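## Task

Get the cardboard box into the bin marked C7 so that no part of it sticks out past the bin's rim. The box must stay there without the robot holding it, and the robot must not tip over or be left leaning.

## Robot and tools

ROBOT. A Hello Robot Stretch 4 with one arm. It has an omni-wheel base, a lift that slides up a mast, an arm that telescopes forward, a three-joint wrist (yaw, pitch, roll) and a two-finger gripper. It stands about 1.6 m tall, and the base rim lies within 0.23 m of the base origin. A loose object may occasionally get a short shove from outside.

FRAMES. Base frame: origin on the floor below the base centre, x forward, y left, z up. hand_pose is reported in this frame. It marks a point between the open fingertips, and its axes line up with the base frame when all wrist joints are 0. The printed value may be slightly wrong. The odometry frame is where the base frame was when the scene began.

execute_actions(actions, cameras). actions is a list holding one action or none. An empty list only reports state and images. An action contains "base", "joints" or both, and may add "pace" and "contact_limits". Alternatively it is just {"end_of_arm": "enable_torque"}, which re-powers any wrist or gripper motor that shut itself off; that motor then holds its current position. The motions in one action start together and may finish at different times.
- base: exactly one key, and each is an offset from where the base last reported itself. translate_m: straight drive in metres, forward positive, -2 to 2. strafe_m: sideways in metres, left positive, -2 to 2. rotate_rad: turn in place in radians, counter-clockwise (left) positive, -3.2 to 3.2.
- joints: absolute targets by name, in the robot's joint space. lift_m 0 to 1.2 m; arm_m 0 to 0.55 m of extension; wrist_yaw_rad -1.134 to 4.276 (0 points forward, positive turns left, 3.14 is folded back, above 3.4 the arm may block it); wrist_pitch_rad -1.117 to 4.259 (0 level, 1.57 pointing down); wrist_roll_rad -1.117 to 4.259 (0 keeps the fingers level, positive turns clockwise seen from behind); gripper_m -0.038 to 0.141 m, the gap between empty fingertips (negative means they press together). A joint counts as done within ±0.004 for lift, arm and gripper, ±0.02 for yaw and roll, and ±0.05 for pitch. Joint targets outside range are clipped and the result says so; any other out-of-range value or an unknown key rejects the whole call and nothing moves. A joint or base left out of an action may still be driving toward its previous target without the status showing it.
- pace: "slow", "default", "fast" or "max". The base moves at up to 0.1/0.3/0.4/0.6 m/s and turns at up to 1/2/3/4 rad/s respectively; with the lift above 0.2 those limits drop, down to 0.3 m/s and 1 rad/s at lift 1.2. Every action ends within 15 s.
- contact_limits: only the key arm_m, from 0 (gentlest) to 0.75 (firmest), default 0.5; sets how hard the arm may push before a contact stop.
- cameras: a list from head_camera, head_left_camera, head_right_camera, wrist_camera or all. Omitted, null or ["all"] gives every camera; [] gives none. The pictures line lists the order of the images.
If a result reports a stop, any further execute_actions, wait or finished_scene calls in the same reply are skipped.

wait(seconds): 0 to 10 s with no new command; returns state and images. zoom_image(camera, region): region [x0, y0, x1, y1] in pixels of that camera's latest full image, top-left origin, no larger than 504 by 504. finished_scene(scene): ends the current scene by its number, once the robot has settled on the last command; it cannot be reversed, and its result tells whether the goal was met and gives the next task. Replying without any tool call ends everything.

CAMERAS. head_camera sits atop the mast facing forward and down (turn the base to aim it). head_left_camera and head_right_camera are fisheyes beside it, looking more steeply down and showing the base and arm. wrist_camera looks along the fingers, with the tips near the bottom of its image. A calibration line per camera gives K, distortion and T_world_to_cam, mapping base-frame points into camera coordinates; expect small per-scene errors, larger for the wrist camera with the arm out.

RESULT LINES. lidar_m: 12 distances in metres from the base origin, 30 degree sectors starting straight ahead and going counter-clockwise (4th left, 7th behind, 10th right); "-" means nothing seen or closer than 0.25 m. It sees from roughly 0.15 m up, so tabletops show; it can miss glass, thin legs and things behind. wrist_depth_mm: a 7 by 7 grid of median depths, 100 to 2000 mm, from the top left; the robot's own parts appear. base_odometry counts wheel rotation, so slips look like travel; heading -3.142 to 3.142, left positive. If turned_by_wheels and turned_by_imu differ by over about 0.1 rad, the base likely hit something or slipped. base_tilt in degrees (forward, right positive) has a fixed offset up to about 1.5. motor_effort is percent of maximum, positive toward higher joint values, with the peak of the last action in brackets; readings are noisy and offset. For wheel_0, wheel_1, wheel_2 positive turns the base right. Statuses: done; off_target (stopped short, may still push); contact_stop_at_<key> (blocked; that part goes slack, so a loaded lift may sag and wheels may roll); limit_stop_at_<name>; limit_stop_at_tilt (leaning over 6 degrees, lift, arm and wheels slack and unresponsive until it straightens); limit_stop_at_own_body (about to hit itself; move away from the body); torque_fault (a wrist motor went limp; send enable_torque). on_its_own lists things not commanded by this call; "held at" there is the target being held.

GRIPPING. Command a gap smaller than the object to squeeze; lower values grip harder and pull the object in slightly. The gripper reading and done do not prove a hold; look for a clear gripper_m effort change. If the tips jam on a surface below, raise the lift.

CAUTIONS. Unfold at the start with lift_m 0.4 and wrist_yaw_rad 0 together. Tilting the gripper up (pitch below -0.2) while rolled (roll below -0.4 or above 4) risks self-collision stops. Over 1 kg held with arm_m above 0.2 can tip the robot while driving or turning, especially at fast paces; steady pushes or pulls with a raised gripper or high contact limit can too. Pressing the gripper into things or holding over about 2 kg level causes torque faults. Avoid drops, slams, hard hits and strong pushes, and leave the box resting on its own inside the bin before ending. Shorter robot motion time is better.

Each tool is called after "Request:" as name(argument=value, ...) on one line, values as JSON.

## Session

Request:
execute_actions(actions=[{"joints":{"lift_m":0.8,"wrist_yaw_rad":0,"gripper_m":0.14,"wrist_pitch_rad":0.5}}], cameras=["head_camera","head_left_camera"])

Scene clock: 3.27 s.
base_odometry: x=+0.000 y=+0.000 heading=+0.000 (m, m, rad; odometry frame)
turned_by_wheels: +0.000 (rad since the last result)
turned_by_imu: +0.000 (rad since the last result)
base_tilt: forward=-0.3 right=-0.4 (deg)
lidar_m: 0.94 1.01 1.40 2.24 1.03 0.76 0.73 0.78 0.70 0.66 0.70 0.98
base_status: not commanded
joint_positions: lift_m=+0.800 arm_m=+0.000 wrist_yaw_rad=+0.000 wrist_pitch_rad=+0.502 wrist_roll_rad=-0.006 gripper_m=+0.140
joint_status: all done
motor_effort: lift_m=+24(25) arm_m=+0(1) wrist_yaw_rad=-1(6) wrist_pitch_rad=-5(4) wrist_roll_rad=-1(2) gripper_m=+1(1) wheel_0=+0(0) wheel_1=+0(0) wheel_2=+0(0) (%)
hand_pose: x=+0.4240 y=-0.0873 z=+0.8392 quat_wxyz=(+0.969, -0.003, +0.248, +0.001) (m; base frame)
wrist_depth_mm: 676 683 668 676 668 661 647 / 732 723 715 715 707 699 691 / 788 778 778 768 750 750 741 / 854 831 820 820 820 788 798 / 917 904 891 891 878 878 866 / 976 976 946 976 931 206 931 / 1098 1078 1060 160 1025 1025 1042
pictures: head_camera, head_left_camera
Images, in order (width x height): head_camera 420x560, head_left_camera 420x672.

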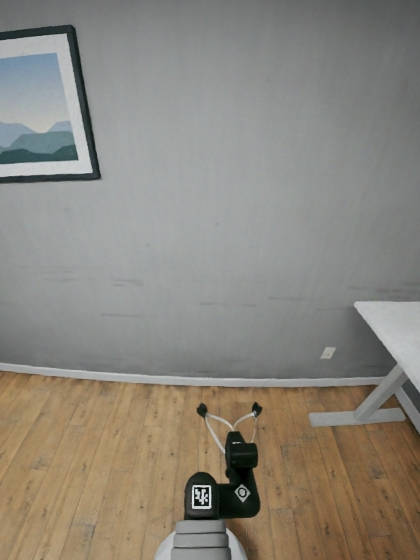

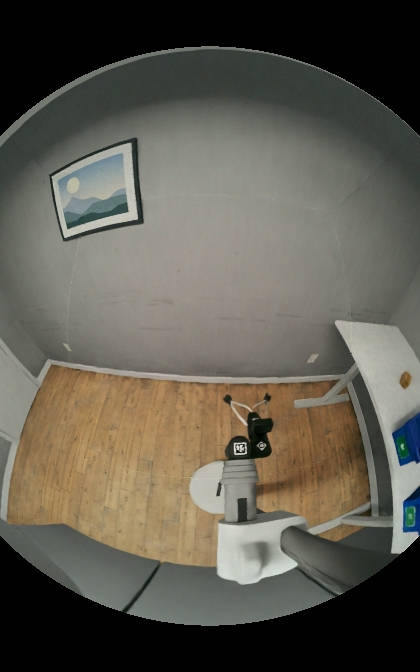

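Request:
execute_actions(actions=[{"base":{"rotate_rad":-1.62},"joints":{"lift_m":1.0}}], cameras=["head_camera","wrist_camera"])

Scene clock: 5.47 s.
base_odometry: x=+0.000 y=+0.000 heading=-1.620 (m, m, rad; odometry frame)
turned_by_wheels: -1.620 (rad since the last result)
turned_by_imu: -1.605 (rad since the last result)
base_tilt: forward=-0.3 right=-0.4 (deg)
lidar_m: 0.67 0.69 0.94 0.94 0.99 1.31 2.23 1.10 0.78 0.72 0.76 0.70
base_status: done
joint_positions: lift_m=+1.000 arm_m=+0.000 wrist_yaw_rad=+0.000 wrist_pitch_rad=+0.502 wrist_roll_rad=-0.006 gripper_m=+0.140
joint_status: all done
motor_effort: lift_m=+24(24) arm_m=+0(0) wrist_yaw_rad=+1(1) wrist_pitch_rad=-7(6) wrist_roll_rad=+0(2) gripper_m=+3(0) wheel_0=-1(5) wheel_1=-2(7) wheel_2=-2(5) (%)
hand_pose: x=+0.4240 y=-0.0874 z=+1.0392 quat_wxyz=(+0.969, -0.003, +0.248, +0.001) (m; base frame)
wrist_depth_mm: 1138 1138 1138 1160 1182 1138 976 / 1182 1205 759 1182 768 741 946 / 866 759 512 707 654 521 668 / 591 574 539 544 539 539 554 / 1464 1537 1499 1576 1537 1229 1008 / 1281 1576 1537 1618 1618 206 1025 / 1255 1430 1430 161 1366 1255 1078
pictures: head_camera, wrist_camera
camera_calibration (this result's frames):
wrist_camera: T_world_to_cam=[[-0.00451107, -0.998661, -0.0515373, -0.0193067], [-0.445135, 0.0481555, -0.894168, 1.18572], [0.895452, 0.0189074, -0.444756, 0.312341], [0, 0, 0, 1]] pos_world=[0.24803, -0.0822852, 1.19815]
Images, in order (width x height): head_camera 420x560, wrist_camera 616x392.

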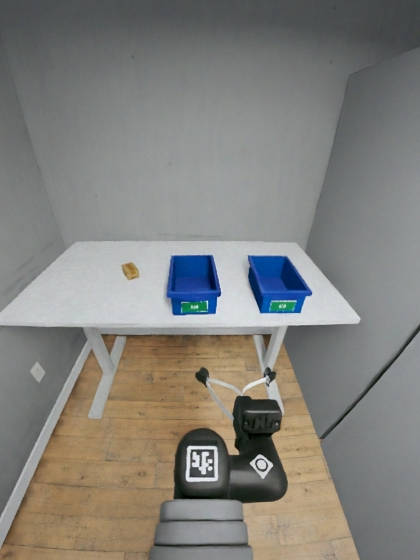

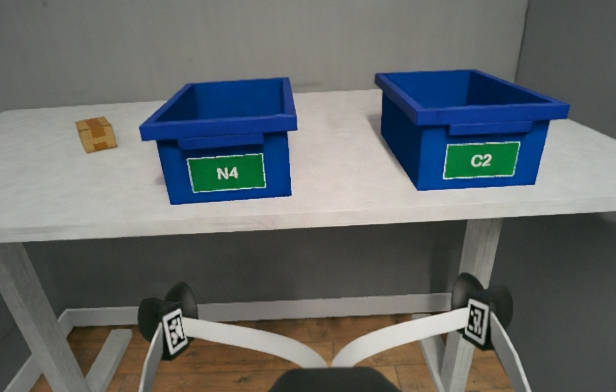

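Request:
execute_actions(actions=[{"base":{"strafe_m":0.5}}], cameras=[])

Request:
execute_actions(actions=[{"base":{"translate_m":0.2},"joints":{"arm_m":0.15}}], cameras=["wrist_camera"])

Scene clock: 8.63 s.
base_odometry: x=+0.499 y=-0.025 heading=-1.620 (m, m, rad; odometry frame)
turned_by_wheels: +0.000 (rad since the last result)
turned_by_imu: +0.002 (rad since the last result)
base_tilt: forward=-0.4 right=-0.4 (deg)
lidar_m: 0.66 0.67 0.46 0.45 0.46 0.63 1.76 1.79 1.27 1.22 1.00 0.70
base_status: done
joint_positions: lift_m=+1.000 arm_m=+0.000 wrist_yaw_rad=+0.000 wrist_pitch_rad=+0.502 wrist_roll_rad=-0.006 gripper_m=+0.140
joint_status: not commanded
motor_effort: lift_m=+24(24) arm_m=+0(1) wrist_yaw_rad=-1(1) wrist_pitch_rad=-6(5) wrist_roll_rad=-1(1) gripper_m=+1(1) wheel_0=+1(9) wheel_1=-1(4) wheel_2=-1(2) (%)
hand_pose: x=+0.4240 y=-0.0874 z=+1.0392 quat_wxyz=(+0.969, -0.003, +0.248, +0.001) (m; base frame)
wrist_depth_mm: 866 1118 1138 1138 1118 1138 1118 / 842 1160 1182 1182 1205 741 715 / 820 842 820 750 759 634 504 / 597 580 564 554 539 530 521 / 741 1060 1499 1537 1499 1499 1537 / 809 1042 1025 1661 1618 206 1618 / 820 1042 1397 160 1397 1336 1366
pictures: none
No camera images: the call's "cameras" was empty. Leave "cameras" out to get every camera's image.

Scene clock: 10.70 s.
base_odometry: x=+0.490 y=-0.225 heading=-1.620 (m, m, rad; odometry frame)
turned_by_wheels: +0.000 (rad since the last result)
turned_by_imu: -0.001 (rad since the last result)
base_tilt: forward=-0.3 right=-0.3 (deg)
lidar_m: 0.46 0.48 0.49 0.43 0.48 0.66 1.76 1.81 1.30 1.21 0.69 0.49
base_status: done
joint_positions: lift_m=+1.000 arm_m=+0.149 wrist_yaw_rad=+0.000 wrist_pitch_rad=+0.502 wrist_roll_rad=-0.006 gripper_m=+0.140
joint_status: all done
motor_effort: lift_m=+24(24) arm_m=+7(5) wrist_yaw_rad=+0(0) wrist_pitch_rad=-6(6) wrist_roll_rad=-2(1) gripper_m=+0(0) wheel_0=+1(6) wheel_1=+0(5) wheel_2=+2(8) (%)
hand_pose: x=+0.5726 y=-0.0874 z=+1.0392 quat_wxyz=(+0.969, -0.003, +0.248, +0.001) (m; base frame)
wrist_depth_mm: 798 820 809 820 809 820 820 / 842 878 878 854 866 878 866 / 831 842 798 778 759 732 418 / 591 574 559 496 500 525 427 / 445 439 433 427 415 407 394 / 359 343 336 345 343 207 330 / 300 289 286 160 278 276 279
pictures: wrist_camera
camera_calibration (this result's frames):
wrist_camera: T_world_to_cam=[[-0.00443981, -0.998661, -0.0515368, -0.0186594], [-0.445219, 0.0481216, -0.894128, 1.25186], [0.895411, 0.0189754, -0.444836, 0.179366], [0, 0, 0, 1]] pos_world=[0.396661, -0.0822794, 1.19815]
Images, in order (width x height): wrist_camera 616x392.

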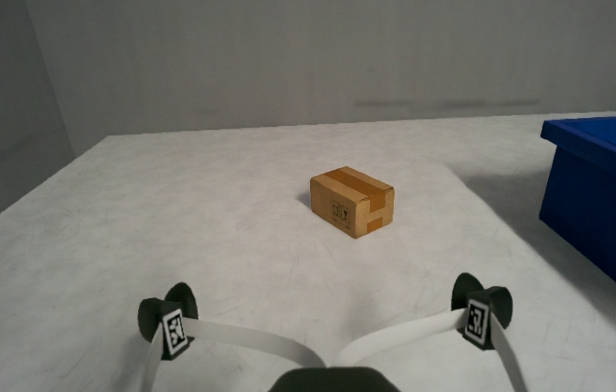

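Request:
execute_actions(actions=[{"base":{"strafe_m":-0.035},"joints":{"lift_m":0.945,"arm_m":0.28}}], cameras=[])

Request:
execute_actions(actions=[{"joints":{"arm_m":0.445}}], cameras=["wrist_camera"])

Request:
execute_actions(actions=[{"joints":{"gripper_m":0.02}}], cameras=[])

Request:
execute_actions(actions=[{"joints":{"lift_m":1.02,"arm_m":0.0}}], cameras=["wrist_camera"])

Scene clock: 12.33 s.
base_odometry: x=+0.455 y=-0.223 heading=-1.620 (m, m, rad; odometry frame)
turned_by_wheels: +0.000 (rad since the last result)
turned_by_imu: +0.000 (rad since the last result)
base_tilt: forward=-0.3 right=-0.3 (deg)
lidar_m: 0.45 0.48 0.51 0.48 0.52 0.70 1.88 1.76 1.26 1.18 0.69 0.50
base_status: done
joint_positions: lift_m=+0.945 arm_m=+0.279 wrist_yaw_rad=+0.000 wrist_pitch_rad=+0.502 wrist_roll_rad=-0.006 gripper_m=+0.140
joint_status: all done
motor_effort: lift_m=+17(22) arm_m=+7(6) wrist_yaw_rad=-2(0) wrist_pitch_rad=-7(8) wrist_roll_rad=-1(2) gripper_m=-2(1) wheel_0=-1(7) wheel_1=+2(5) wheel_2=+1(2) (%)
hand_pose: x=+0.7025 y=-0.0874 z=+0.9847 quat_wxyz=(+0.969, -0.003, +0.248, +0.001) (m; base frame)
wrist_depth_mm: 691 683 691 699 691 699 699 / 741 732 732 741 741 741 741 / 668 647 615 597 585 564 554 / 455 442 433 329 397 407 402 / 345 340 336 306 312 319 310 / 279 265 262 268 265 208 257 / 234 224 222 160 216 213 216
pictures: none
No camera images: the call's "cameras" was empty. Leave "cameras" out to get every camera's image.

Scene clock: 13.90 s.
base_odometry: x=+0.455 y=-0.223 heading=-1.620 (m, m, rad; odometry frame)
turned_by_wheels: +0.000 (rad since the last result)
turned_by_imu: +0.000 (rad since the last result)
base_tilt: forward=-0.2 right=-0.4 (deg)
lidar_m: 0.46 0.47 0.51 0.48 0.52 0.70 1.89 1.76 1.25 1.18 0.68 0.49
base_status: not commanded
joint_positions: lift_m=+0.945 arm_m=+0.444 wrist_yaw_rad=+0.000 wrist_pitch_rad=+0.502 wrist_roll_rad=-0.006 gripper_m=+0.140
joint_status: all done
motor_effort: lift_m=+17(17) arm_m=+7(7) wrist_yaw_rad=+1(1) wrist_pitch_rad=-7(7) wrist_roll_rad=-1(2) gripper_m=+0(1) wheel_0=-1(1) wheel_1=+2(2) wheel_2=+1(1) (%)
hand_pose: x=+0.8675 y=-0.0874 z=+0.9847 quat_wxyz=(+0.969, -0.003, +0.248, +0.001) (m; base frame)
wrist_depth_mm: 535 535 535 535 544 544 544 / 574 569 574 580 580 585 580 / 603 603 597 597 597 569 554 / 452 442 436 421 415 404 397 / 343 338 336 329 325 315 312 / 278 265 215 197 203 206 256 / 231 223 194 160 167 213 216
pictures: wrist_camera
camera_calibration (this result's frames):
wrist_camera: T_world_to_cam=[[-0.00450391, -0.998661, -0.0515366, -0.0201197], [-0.445245, 0.0481494, -0.894113, 1.33444], [0.895397, 0.0189194, -0.444866, -0.108942], [0, 0, 0, 1]] pos_world=[0.691608, -0.0822842, 1.14364]
Images, in order (width x height): wrist_camera 616x392.

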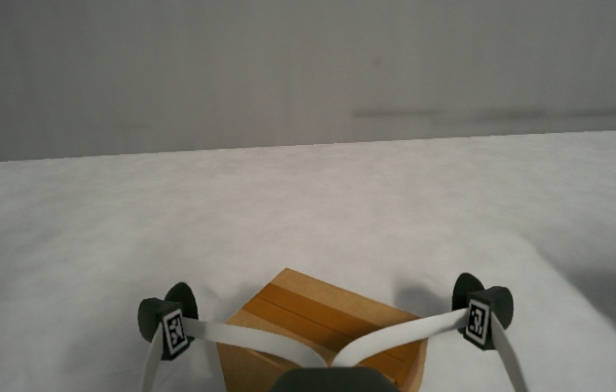

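Scene clock: 16.07 s.
base_odometry: x=+0.455 y=-0.223 heading=-1.620 (m, m, rad; odometry frame)
turned_by_wheels: +0.000 (rad since the last result)
turned_by_imu: +0.000 (rad since the last result)
base_tilt: forward=-0.3 right=-0.4 (deg)
lidar_m: 0.46 0.49 0.51 0.49 0.52 0.71 1.90 1.77 1.26 1.18 0.69 0.49
base_status: not commanded
joint_positions: lift_m=+0.945 arm_m=+0.444 wrist_yaw_rad=+0.000 wrist_pitch_rad=+0.503 wrist_roll_rad=-0.006 gripper_m=+0.021
joint_status: all done
motor_effort: lift_m=+17(17) arm_m=+7(7) wrist_yaw_rad=+1(0) wrist_pitch_rad=-8(7) wrist_roll_rad=-2(1) gripper_m=-30(31) wheel_0=-1(1) wheel_1=+2(2) wheel_2=+1(1) (%)
hand_pose: x=+0.8675 y=-0.0874 z=+0.9845 quat_wxyz=(+0.969, -0.003, +0.249, +0.001) (m; base frame)
wrist_depth_mm: 535 539 539 539 539 544 544 / 574 574 569 580 580 585 585 / 609 603 597 603 580 559 544 / 449 445 433 424 413 404 397 / 343 338 332 329 322 315 309 / 277 274 195 185 183 248 255 / 232 215 176 157 155 206 205
pictures: none
No camera images: the call's "cameras" was empty. Leave "cameras" out to get every camera's image.

Scene clock: 18.47 s.
base_odometry: x=+0.455 y=-0.223 heading=-1.620 (m, m, rad; odometry frame)
turned_by_wheels: +0.000 (rad since the last result)
turned_by_imu: +0.000 (rad since the last result)
base_tilt: forward=-0.4 right=-0.4 (deg)
lidar_m: 0.46 0.47 0.50 0.48 0.50 0.68 1.89 1.74 1.23 1.18 0.68 0.51
base_status: not commanded
joint_positions: lift_m=+1.020 arm_m=+0.001 wrist_yaw_rad=+0.000 wrist_pitch_rad=+0.503 wrist_roll_rad=-0.006 gripper_m=+0.021
joint_status: all done
motor_effort: lift_m=+24(25) arm_m=-7(5) wrist_yaw_rad=+0(2) wrist_pitch_rad=-9(10) wrist_roll_rad=-2(2) gripper_m=-30(30) wheel_0=-1(1) wheel_1=+2(2) wheel_2=+1(1) (%)
hand_pose: x=+0.4250 y=-0.0874 z=+1.0588 quat_wxyz=(+0.969, -0.003, +0.249, +0.001) (m; base frame)
wrist_depth_mm: 931 946 946 960 960 976 976 / 904 1008 1008 1008 1025 1008 991 / 878 891 878 854 809 559 564 / 640 621 603 603 580 521 389 / 484 477 466 462 449 445 399 / 387 387 195 185 183 347 359 / 336 325 176 156 154 1366 338
pictures: wrist_camera
camera_calibration (this result's frames):
wrist_camera: T_world_to_cam=[[-0.00468099, -0.99866, -0.0515312, -0.0182506], [-0.446299, 0.0482012, -0.893585, 1.2036], [0.894872, 0.0188155, -0.445927, 0.321653], [0, 0, 0, 1]] pos_world=[0.249242, -0.0822931, 1.21801]
Images, in order (width x height): wrist_camera 616x392.

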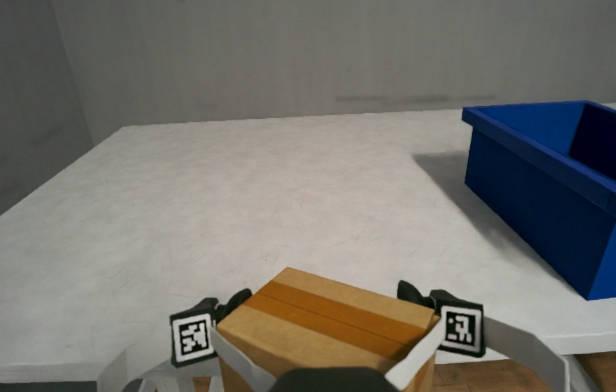

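Mirrored layout; back wall is 2.43 behind.

Request:
execute_actions(actions=[{"base":{"translate_m":-2.0}}], cameras=[])

Request:
execute_actions(actions=[{"base":{"rotate_rad":-1.585}}], cameras=["head_camera"])

Scene clock: 26.73 s.
base_odometry: x=+0.553 y=+1.775 heading=-1.620 (m, m, rad; odometry frame)
turned_by_wheels: +0.000 (rad since the last result)
turned_by_imu: +0.011 (rad since the last result)
base_tilt: forward=-0.2 right=-0.3 (deg)
lidar_m: 1.94 0.68 0.49 0.46 0.50 0.47 0.40 0.48 0.65 1.89 1.31 1.73
base_status: done
joint_positions: lift_m=+1.020 arm_m=+0.001 wrist_yaw_rad=+0.000 wrist_pitch_rad=+0.503 wrist_roll_rad=-0.006 gripper_m=+0.021
joint_status: not commanded
motor_effort: lift_m=+24(24) arm_m=-7(7) wrist_yaw_rad=-2(0) wrist_pitch_rad=-10(11) wrist_roll_rad=-1(2) gripper_m=-32(30) wheel_0=-1(6) wheel_1=+1(4) wheel_2=-2(8) (%)
hand_pose: x=+0.4250 y=-0.0874 z=+1.0588 quat_wxyz=(+0.969, -0.003, +0.249, +0.001) (m; base frame)
wrist_depth_mm: 866 1255 - - - - 1756 / 854 1255 - - - - 1708 / 831 1229 - - - - 1756 / 831 1255 - - - - 1808 / 820 1229 - - - - 1808 / 820 1182 195 185 182 1618 1618 / 831 960 176 157 155 1366 1430
pictures: none
No camera images: the call's "cameras" was empty. Leave "cameras" out to get every camera's image.

Scene clock: 29.03 s.
base_odometry: x=+0.553 y=+1.775 heading=+3.078 (m, m, rad; odometry frame)
turned_by_wheels: -1.585 (rad since the last result)
turned_by_imu: -1.570 (rad since the last result)
base_tilt: forward=-0.4 right=-0.5 (deg)
lidar_m: 1.78 1.31 1.70 2.01 0.69 0.48 0.46 0.48 0.45 0.38 0.46 0.64
base_status: done
joint_positions: lift_m=+1.020 arm_m=+0.001 wrist_yaw_rad=+0.000 wrist_pitch_rad=+0.503 wrist_roll_rad=-0.006 gripper_m=+0.021
joint_status: not commanded
motor_effort: lift_m=+24(24) arm_m=-7(7) wrist_yaw_rad=-1(1) wrist_pitch_rad=-10(11) wrist_roll_rad=-2(1) gripper_m=-32(31) wheel_0=-1(3) wheel_1=-1(4) wheel_2=+0(3) (%)
hand_pose: x=+0.4250 y=-0.0874 z=+1.0588 quat_wxyz=(+0.969, -0.003, +0.249, +0.001) (m; base frame)
wrist_depth_mm: 931 1281 - - 1661 854 585 / 991 1229 - - 1708 866 597 / 1042 1281 - - 1808 891 615 / 1118 1205 - - 1808 891 615 / 1205 1229 - - 1863 904 574 / 1308 1336 195 184 182 750 574 / 1397 1366 177 157 155 809 559
pictures: head_camera
Images, in order (width x height): head_camera 420x560.

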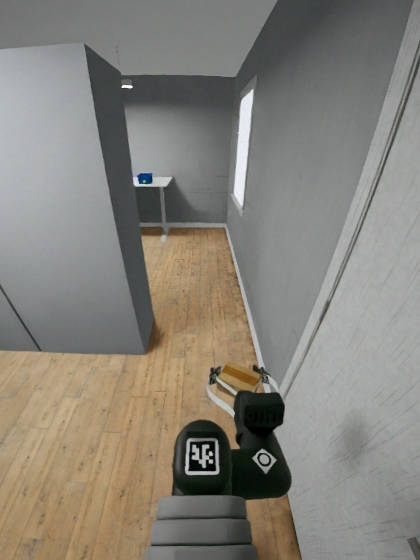

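Request:
execute_actions(actions=[{"base":{"translate_m":2.0}}], cameras=[])

Request:
execute_actions(actions=[{"base":{"translate_m":0.6}}], cameras=[])

Request:
execute_actions(actions=[{"base":{"strafe_m":1.3}}], cameras=["head_camera","head_left_camera","wrist_camera"])

Scene clock: 37.43 s.
base_odometry: x=-1.442 y=+1.902 heading=+3.078 (m, m, rad; odometry frame)
turned_by_wheels: +0.000 (rad since the last result)
turned_by_imu: -0.011 (rad since the last result)
base_tilt: forward=-0.4 right=-0.3 (deg)
lidar_m: 1.46 1.59 2.10 1.28 0.55 0.69 1.86 0.65 0.45 0.41 0.45 0.61
base_status: done
joint_positions: lift_m=+1.020 arm_m=+0.001 wrist_yaw_rad=+0.000 wrist_pitch_rad=+0.503 wrist_roll_rad=-0.006 gripper_m=+0.021
joint_status: not commanded
motor_effort: lift_m=+23(24) arm_m=-7(7) wrist_yaw_rad=+0(0) wrist_pitch_rad=-10(9) wrist_roll_rad=+0(1) gripper_m=-31(32) wheel_0=-1(5) wheel_1=+0(5) wheel_2=+1(9) (%)
hand_pose: x=+0.4250 y=-0.0874 z=+1.0588 quat_wxyz=(+0.969, -0.003, +0.249, +0.001) (m; base frame)
wrist_depth_mm: 1756 1863 1983 1921 1430 715 504 / 1397 1983 1983 - 1430 732 517 / - - - - 1499 750 530 / - - - - 1576 750 525 / - - - - 1576 732 530 / 1863 1808 195 185 183 564 504 / 1537 1366 177 157 155 699 500
pictures: none
No camera images: the call's "cameras" was empty. Leave "cameras" out to get every camera's image.

Scene clock: 41.00 s.
base_odometry: x=-2.041 y=+1.941 heading=+3.078 (m, m, rad; odometry frame)
turned_by_wheels: +0.000 (rad since the last result)
turned_by_imu: -0.003 (rad since the last result)
base_tilt: forward=-0.3 right=-0.4 (deg)
lidar_m: 1.48 1.06 1.22 2.53 1.30 1.03 1.91 0.62 0.44 0.37 0.37 0.52
base_status: done
joint_positions: lift_m=+1.020 arm_m=+0.001 wrist_yaw_rad=+0.000 wrist_pitch_rad=+0.503 wrist_roll_rad=-0.006 gripper_m=+0.021
joint_status: not commanded
motor_effort: lift_m=+24(23) arm_m=-7(7) wrist_yaw_rad=-1(0) wrist_pitch_rad=-8(10) wrist_roll_rad=-1(2) gripper_m=-30(31) wheel_0=-1(4) wheel_1=+0(6) wheel_2=+1(8) (%)
hand_pose: x=+0.4250 y=-0.0874 z=+1.0588 quat_wxyz=(+0.969, -0.003, +0.249, +0.001) (m; base frame)
wrist_depth_mm: 1308 1308 1336 1336 1281 683 473 / 1397 1366 1397 1397 1336 707 477 / 1160 1499 1537 1499 1366 707 488 / 1537 1618 1661 1661 1430 699 500 / 1708 1756 1756 1808 1499 668 496 / 1708 1808 195 185 182 539 496 / 1499 1397 177 157 155 654 442
pictures: none
No camera images: the call's "cameras" was empty. Leave "cameras" out to get every camera's image.

Scene clock: 46.67 s.
base_odometry: x=-2.124 y=+0.643 heading=+3.078 (m, m, rad; odometry frame)
turned_by_wheels: +0.000 (rad since the last result)
turned_by_imu: +0.003 (rad since the last result)
base_tilt: forward=-0.4 right=-0.3 (deg)
lidar_m: 0.81 0.86 1.14 1.23 1.30 0.95 0.90 0.96 1.79 1.67 1.74 0.87
base_status: done
joint_positions: lift_m=+1.020 arm_m=+0.001 wrist_yaw_rad=+0.000 wrist_pitch_rad=+0.503 wrist_roll_rad=-0.006 gripper_m=+0.021
joint_status: not commanded
motor_effort: lift_m=+23(24) arm_m=-7(7) wrist_yaw_rad=-1(1) wrist_pitch_rad=-10(8) wrist_roll_rad=-1(1) gripper_m=-30(31) wheel_0=+2(10) wheel_1=-2(7) wheel_2=+0(1) (%)
hand_pose: x=+0.4250 y=-0.0874 z=+1.0589 quat_wxyz=(+0.969, -0.003, +0.249, +0.001) (m; base frame)
wrist_depth_mm: 1281 1281 1255 1281 1308 1308 1308 / 1366 1336 1366 1255 917 866 1430 / 931 904 676 715 732 683 778 / 723 707 699 1576 1576 1182 1661 / 1618 1708 1661 1708 1708 1708 1756 / 1708 1756 195 185 183 1336 1618 / 1499 1281 176 157 155 1336 1430
pictures: head_camera, head_left_camera, wrist_camera
camera_calibration (this result's frames):
wrist_camera: T_world_to_cam=[[-0.00456137, -0.998661, -0.0515282, -0.0182705], [-0.446164, 0.048148, -0.893655, 1.20372], [0.89494, 0.0189138, -0.445786, 0.321538], [0, 0, 0, 1]] pos_world=[0.249217, -0.0822844, 1.21811]
Images, in order (width x height): head_camera 420x560, head_left_camera 420x672, wrist_camera 616x392.

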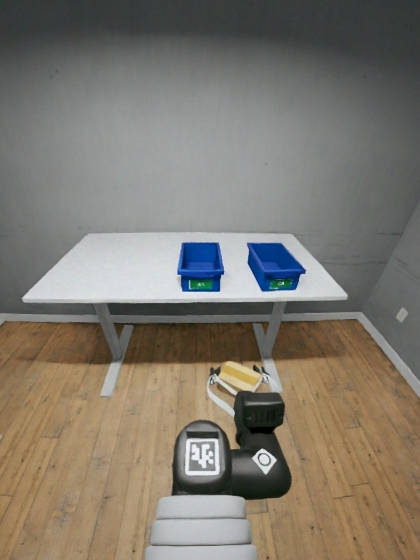

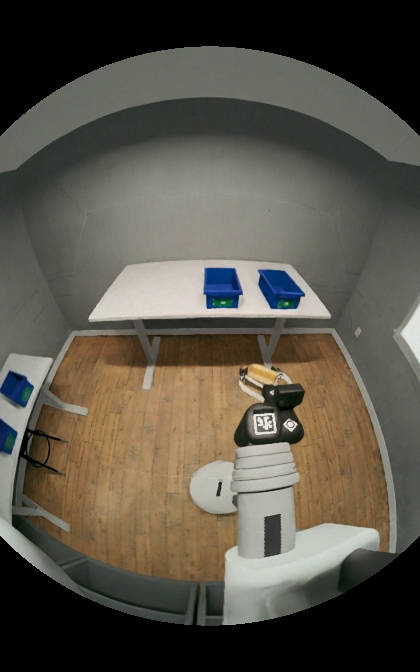

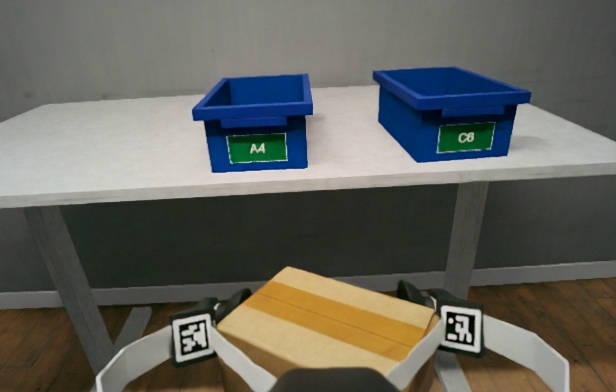

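Request:
execute_actions(actions=[{"base":{"rotate_rad":1.585}}], cameras=[])

Request:
execute_actions(actions=[{"base":{"translate_m":0.35}}], cameras=["head_camera","wrist_camera"])

Scene clock: 49.23 s.
base_odometry: x=-2.124 y=+0.643 heading=-1.620 (m, m, rad; odometry frame)
turned_by_wheels: +1.585 (rad since the last result)
turned_by_imu: +1.570 (rad since the last result)
base_tilt: forward=-0.3 right=-0.5 (deg)
lidar_m: 1.23 1.31 0.96 0.90 0.96 1.78 1.71 1.72 0.84 0.81 0.85 1.28
base_status: done
joint_positions: lift_m=+1.020 arm_m=+0.001 wrist_yaw_rad=+0.000 wrist_pitch_rad=+0.503 wrist_roll_rad=-0.006 gripper_m=+0.021
joint_status: not commanded
motor_effort: lift_m=+23(23) arm_m=-7(7) wrist_yaw_rad=-1(1) wrist_pitch_rad=-8(11) wrist_roll_rad=-1(2) gripper_m=-30(30) wheel_0=+0(8) wheel_1=+0(5) wheel_2=+1(5) (%)
hand_pose: x=+0.4250 y=-0.0874 z=+1.0590 quat_wxyz=(+0.969, -0.003, +0.249, +0.001) (m; base frame)
wrist_depth_mm: 1661 1708 1618 1708 1708 1708 1708 / 1661 1808 1708 1863 1808 1808 1808 / 1756 1708 1618 1464 1281 1921 1921 / 1308 1255 1255 1255 1229 - - / 1983 - - - - - - / 1708 1708 195 185 183 1618 1661 / 1464 1430 176 157 155 1336 1397
pictures: none
No camera images: the call's "cameras" was empty. Leave "cameras" out to get every camera's image.

Scene clock: 51.90 s.
base_odometry: x=-2.142 y=+0.293 heading=-1.620 (m, m, rad; odometry frame)
turned_by_wheels: +0.000 (rad since the last result)
turned_by_imu: -0.002 (rad since the last result)
base_tilt: forward=-0.4 right=-0.5 (deg)
lidar_m: 0.89 0.93 0.96 0.91 0.92 1.30 2.05 1.21 0.87 0.82 0.83 0.94
base_status: done
joint_positions: lift_m=+1.020 arm_m=+0.001 wrist_yaw_rad=+0.000 wrist_pitch_rad=+0.503 wrist_roll_rad=-0.006 gripper_m=+0.021
joint_status: not commanded
motor_effort: lift_m=+23(23) arm_m=-7(7) wrist_yaw_rad=-2(1) wrist_pitch_rad=-9(8) wrist_roll_rad=-2(1) gripper_m=-31(30) wheel_0=+0(3) wheel_1=+0(4) wheel_2=+2(8) (%)
hand_pose: x=+0.4250 y=-0.0874 z=+1.0590 quat_wxyz=(+0.969, -0.003, +0.249, +0.001) (m; base frame)
wrist_depth_mm: 1336 1366 1336 1366 1366 1308 1366 / 1430 1430 1397 1464 1430 1430 1464 / 1499 1499 1537 1499 1499 1499 1576 / 1205 1182 1078 1060 1025 1008 1708 / 904 891 854 854 854 831 1336 / 1708 1808 195 185 182 1661 1661 / 1499 1366 176 157 155 1336 1366
pictures: head_camera, wrist_camera
camera_calibration (this result's frames):
wrist_camera: T_world_to_cam=[[-0.00449328, -0.998661, -0.0515323, -0.0182774], [-0.446131, 0.048122, -0.893673, 1.20374], [0.894956, 0.0189746, -0.44575, 0.321491], [0, 0, 0, 1]] pos_world=[0.249223, -0.0822794, 1.21811]
Images, in order (width x height): head_camera 420x560, wrist_camera 616x392.

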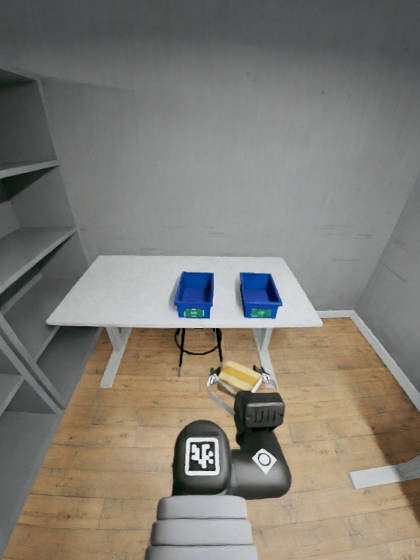

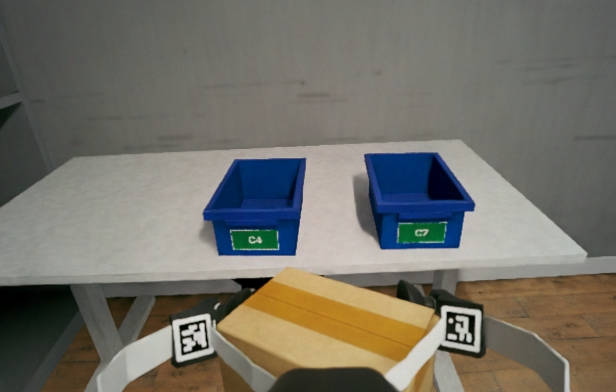

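Request:
execute_actions(actions=[{"base":{"strafe_m":-0.22}}], cameras=[])

Request:
execute_actions(actions=[{"base":{"translate_m":0.32},"joints":{"arm_m":0.46,"wrist_pitch_rad":1.0,"lift_m":0.99}}], cameras=["wrist_camera"])

Scene clock: 54.73 s.
base_odometry: x=-2.361 y=+0.304 heading=-1.620 (m, m, rad; odometry frame)
turned_by_wheels: +0.000 (rad since the last result)
turned_by_imu: +0.000 (rad since the last result)
base_tilt: forward=-0.4 right=-0.3 (deg)
lidar_m: 0.87 0.93 1.18 1.12 1.18 2.15 2.05 0.94 0.64 0.58 0.60 0.93
base_status: done
joint_positions: lift_m=+1.020 arm_m=+0.001 wrist_yaw_rad=+0.000 wrist_pitch_rad=+0.503 wrist_roll_rad=-0.006 gripper_m=+0.021
joint_status: not commanded
motor_effort: lift_m=+23(23) arm_m=-7(7) wrist_yaw_rad=+1(1) wrist_pitch_rad=-8(9) wrist_roll_rad=-1(3) gripper_m=-30(30) wheel_0=+0(9) wheel_1=+2(7) wheel_2=+1(1) (%)
hand_pose: x=+0.4250 y=-0.0874 z=+1.0590 quat_wxyz=(+0.969, -0.003, +0.249, +0.001) (m; base frame)
wrist_depth_mm: 1366 1336 1336 1336 1366 1366 1366 / 1397 1430 1430 1430 1430 1464 1430 / 1499 1537 1499 1499 1537 1576 1537 / 1205 1042 1078 1060 1060 1661 1708 / 931 842 854 866 878 1808 1756 / 1661 1808 195 185 182 1618 1661 / 1464 1430 176 157 155 1336 1366
pictures: none
No camera images: the call's "cameras" was empty. Leave "cameras" out to get every camera's image.

Scene clock: 57.27 s.
base_odometry: x=-2.377 y=-0.015 heading=-1.620 (m, m, rad; odometry frame)
turned_by_wheels: +0.000 (rad since the last result)
turned_by_imu: -0.002 (rad since the last result)
base_tilt: forward=-0.3 right=-0.3 (deg)
lidar_m: 0.55 0.59 0.81 1.13 1.18 1.61 2.37 0.89 0.62 0.58 1.43 0.63
base_status: done
joint_positions: lift_m=+0.990 arm_m=+0.459 wrist_yaw_rad=+0.000 wrist_pitch_rad=+1.002 wrist_roll_rad=-0.006 gripper_m=+0.021
joint_status: all done
motor_effort: lift_m=+18(20) arm_m=+7(7) wrist_yaw_rad=-1(2) wrist_pitch_rad=-5(8) wrist_roll_rad=-2(2) gripper_m=-30(31) wheel_0=+2(4) wheel_1=-1(1) wheel_2=+0(8) (%)
hand_pose: x=+0.7852 y=-0.0874 z=+0.9254 quat_wxyz=(+0.877, -0.003, +0.480, +0.002) (m; base frame)
wrist_depth_mm: 707 707 715 707 707 715 741 / 691 661 654 654 640 627 854 / 597 591 574 574 569 569 991 / 530 525 521 382 377 508 512 / 377 477 442 439 413 462 455 / 364 436 195 185 182 415 415 / 373 387 177 156 155 278 379
pictures: wrist_camera
camera_calibration (this result's frames):
wrist_camera: T_world_to_cam=[[-0.0284417, -0.998667, -0.0430747, -0.0125496], [-0.819183, 0.0479811, -0.571522, 1.23986], [0.572826, 0.0190311, -0.819456, 0.538384], [0, 0, 0, 1]] pos_world=[0.706915, -0.0822687, 1.14925]
Images, in order (width x height): wrist_camera 616x392.

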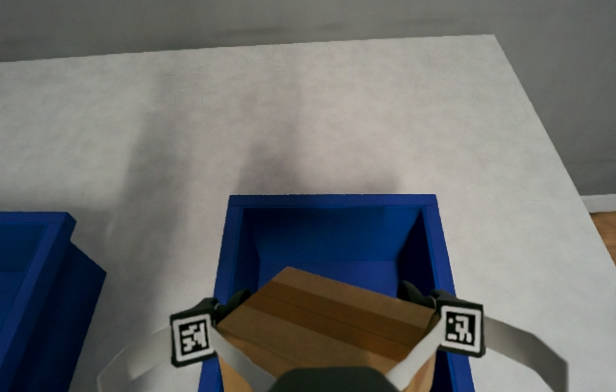

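Request:
execute_actions(actions=[{"joints":{"lift_m":0.9}}], cameras=[])

Request:
execute_actions(actions=[{"joints":{"gripper_m":0.13}}], cameras=[])

Request:
execute_actions(actions=[{"joints":{"lift_m":0.98}}], cameras=[])

Request:
execute_actions(actions=[{"joints":{"arm_m":0.25}}], cameras=["wrist_camera"])

Scene clock: 58.83 s.
base_odometry: x=-2.377 y=-0.015 heading=-1.620 (m, m, rad; odometry frame)
turned_by_wheels: +0.000 (rad since the last result)
turned_by_imu: +0.000 (rad since the last result)
base_tilt: forward=-0.3 right=-0.3 (deg)
lidar_m: 0.56 0.61 0.81 1.14 1.16 1.62 2.37 0.88 0.62 0.57 1.45 0.60
base_status: not commanded
joint_positions: lift_m=+0.900 arm_m=+0.459 wrist_yaw_rad=+0.000 wrist_pitch_rad=+1.002 wrist_roll_rad=-0.006 gripper_m=+0.021
joint_status: all done
motor_effort: lift_m=+18(17) arm_m=+7(7) wrist_yaw_rad=-1(0) wrist_pitch_rad=-6(6) wrist_roll_rad=-2(1) gripper_m=-33(31) wheel_0=+1(2) wheel_1=-1(1) wheel_2=+0(0) (%)
hand_pose: x=+0.7852 y=-0.0874 z=+0.8354 quat_wxyz=(+0.877, -0.003, +0.480, +0.002) (m; base frame)
wrist_depth_mm: 621 603 597 591 574 564 723 / 539 525 517 517 500 500 508 / 469 462 449 297 296 433 439 / 421 418 320 347 343 382 394 / 359 379 283 368 362 259 362 / 342 345 195 185 182 209 329 / 319 196 176 157 155 195 296
pictures: none
No camera images: the call's "cameras" was empty. Leave "cameras" out to get every camera's image.

Scene clock: 60.83 s.
base_odometry: x=-2.377 y=-0.015 heading=-1.620 (m, m, rad; odometry frame)
turned_by_wheels: +0.000 (rad since the last result)
turned_by_imu: +0.000 (rad since the last result)
base_tilt: forward=-0.2 right=-0.5 (deg)
lidar_m: 0.57 0.62 0.79 1.14 1.18 1.60 2.38 0.90 0.60 0.57 1.43 0.59
base_status: not commanded
joint_positions: lift_m=+0.900 arm_m=+0.459 wrist_yaw_rad=+0.000 wrist_pitch_rad=+1.002 wrist_roll_rad=-0.006 gripper_m=+0.130
joint_status: all done
motor_effort: lift_m=+18(18) arm_m=+7(7) wrist_yaw_rad=+1(2) wrist_pitch_rad=-4(6) wrist_roll_rad=-1(1) gripper_m=+1(32) wheel_0=+1(1) wheel_1=+0(1) wheel_2=+0(0) (%)
hand_pose: x=+0.7851 y=-0.0875 z=+0.8354 quat_wxyz=(+0.877, -0.003, +0.480, +0.001) (m; base frame)
wrist_depth_mm: 621 615 591 591 580 574 741 / 539 525 512 508 504 500 508 / 473 469 309 297 296 442 445 / 418 418 312 345 332 389 397 / 362 379 310 366 359 264 359 / 342 340 223 293 278 216 327 / 319 309 271 163 293 200 303
pictures: none
No camera images: the call's "cameras" was empty. Leave "cameras" out to get every camera's image.

Scene clock: 62.13 s.
base_odometry: x=-2.377 y=-0.015 heading=-1.620 (m, m, rad; odometry frame)
turned_by_wheels: +0.000 (rad since the last result)
turned_by_imu: +0.000 (rad since the last result)
base_tilt: forward=-0.4 right=-0.4 (deg)
lidar_m: 0.55 0.60 0.80 1.14 1.19 1.62 2.36 0.88 0.62 0.58 1.46 0.61
base_status: not commanded
joint_positions: lift_m=+0.980 arm_m=+0.459 wrist_yaw_rad=+0.000 wrist_pitch_rad=+1.001 wrist_roll_rad=-0.006 gripper_m=+0.130
joint_status: all done
motor_effort: lift_m=+24(27) arm_m=+7(6) wrist_yaw_rad=+1(1) wrist_pitch_rad=-6(6) wrist_roll_rad=-2(1) gripper_m=+0(2) wheel_0=+1(1) wheel_1=-1(1) wheel_2=+0(0) (%)
hand_pose: x=+0.7852 y=-0.0875 z=+0.9150 quat_wxyz=(+0.877, -0.003, +0.480, +0.001) (m; base frame)
wrist_depth_mm: 699 699 699 707 699 707 741 / 668 647 634 627 621 621 866 / 591 574 574 569 554 549 946 / 525 517 504 379 375 492 488 / 375 469 407 439 394 452 445 / 362 430 307 418 384 209 407 / 373 389 304 158 315 273 375
pictures: none
No camera images: the call's "cameras" was empty. Leave "cameras" out to get every camera's image.

Scene clock: 63.87 s.
base_odometry: x=-2.377 y=-0.015 heading=-1.620 (m, m, rad; odometry frame)
turned_by_wheels: +0.000 (rad since the last result)
turned_by_imu: +0.000 (rad since the last result)
base_tilt: forward=-0.4 right=-0.4 (deg)
lidar_m: 0.56 0.59 0.82 1.12 1.17 1.60 2.36 0.89 0.64 0.58 1.43 0.61
base_status: not commanded
joint_positions: lift_m=+0.980 arm_m=+0.251 wrist_yaw_rad=+0.000 wrist_pitch_rad=+1.001 wrist_roll_rad=-0.006 gripper_m=+0.130
joint_status: all done
motor_effort: lift_m=+24(23) arm_m=-7(6) wrist_yaw_rad=-1(0) wrist_pitch_rad=-6(7) wrist_roll_rad=-1(2) gripper_m=+0(2) wheel_0=+1(2) wheel_1=-1(1) wheel_2=+0(0) (%)
hand_pose: x=+0.5777 y=-0.0874 z=+0.9150 quat_wxyz=(+0.877, -0.003, +0.480, +0.001) (m; base frame)
wrist_depth_mm: 778 759 750 732 732 732 960 / 500 640 640 508 517 627 1138 / 549 549 544 554 530 544 1255 / 421 512 492 455 480 488 492 / 389 469 379 455 334 449 449 / 410 427 324 407 377 210 410 / 407 410 1060 158 399 1042 1042
pictures: wrist_camera
camera_calibration (this result's frames):
wrist_camera: T_world_to_cam=[[-0.0287365, -0.998658, -0.0430791, -0.0187727], [-0.819083, 0.0482282, -0.571644, 1.06398], [0.572955, 0.0188583, -0.81937, 0.648555], [0, 0, 0, 1]] pos_world=[0.499354, -0.0822919, 1.13881]
Images, in order (width x height): wrist_camera 616x392.

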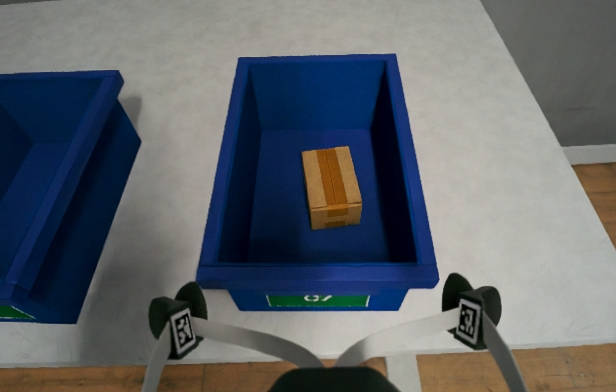

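Request:
finished_scene(scene=2)

The scene is finished: the task was done.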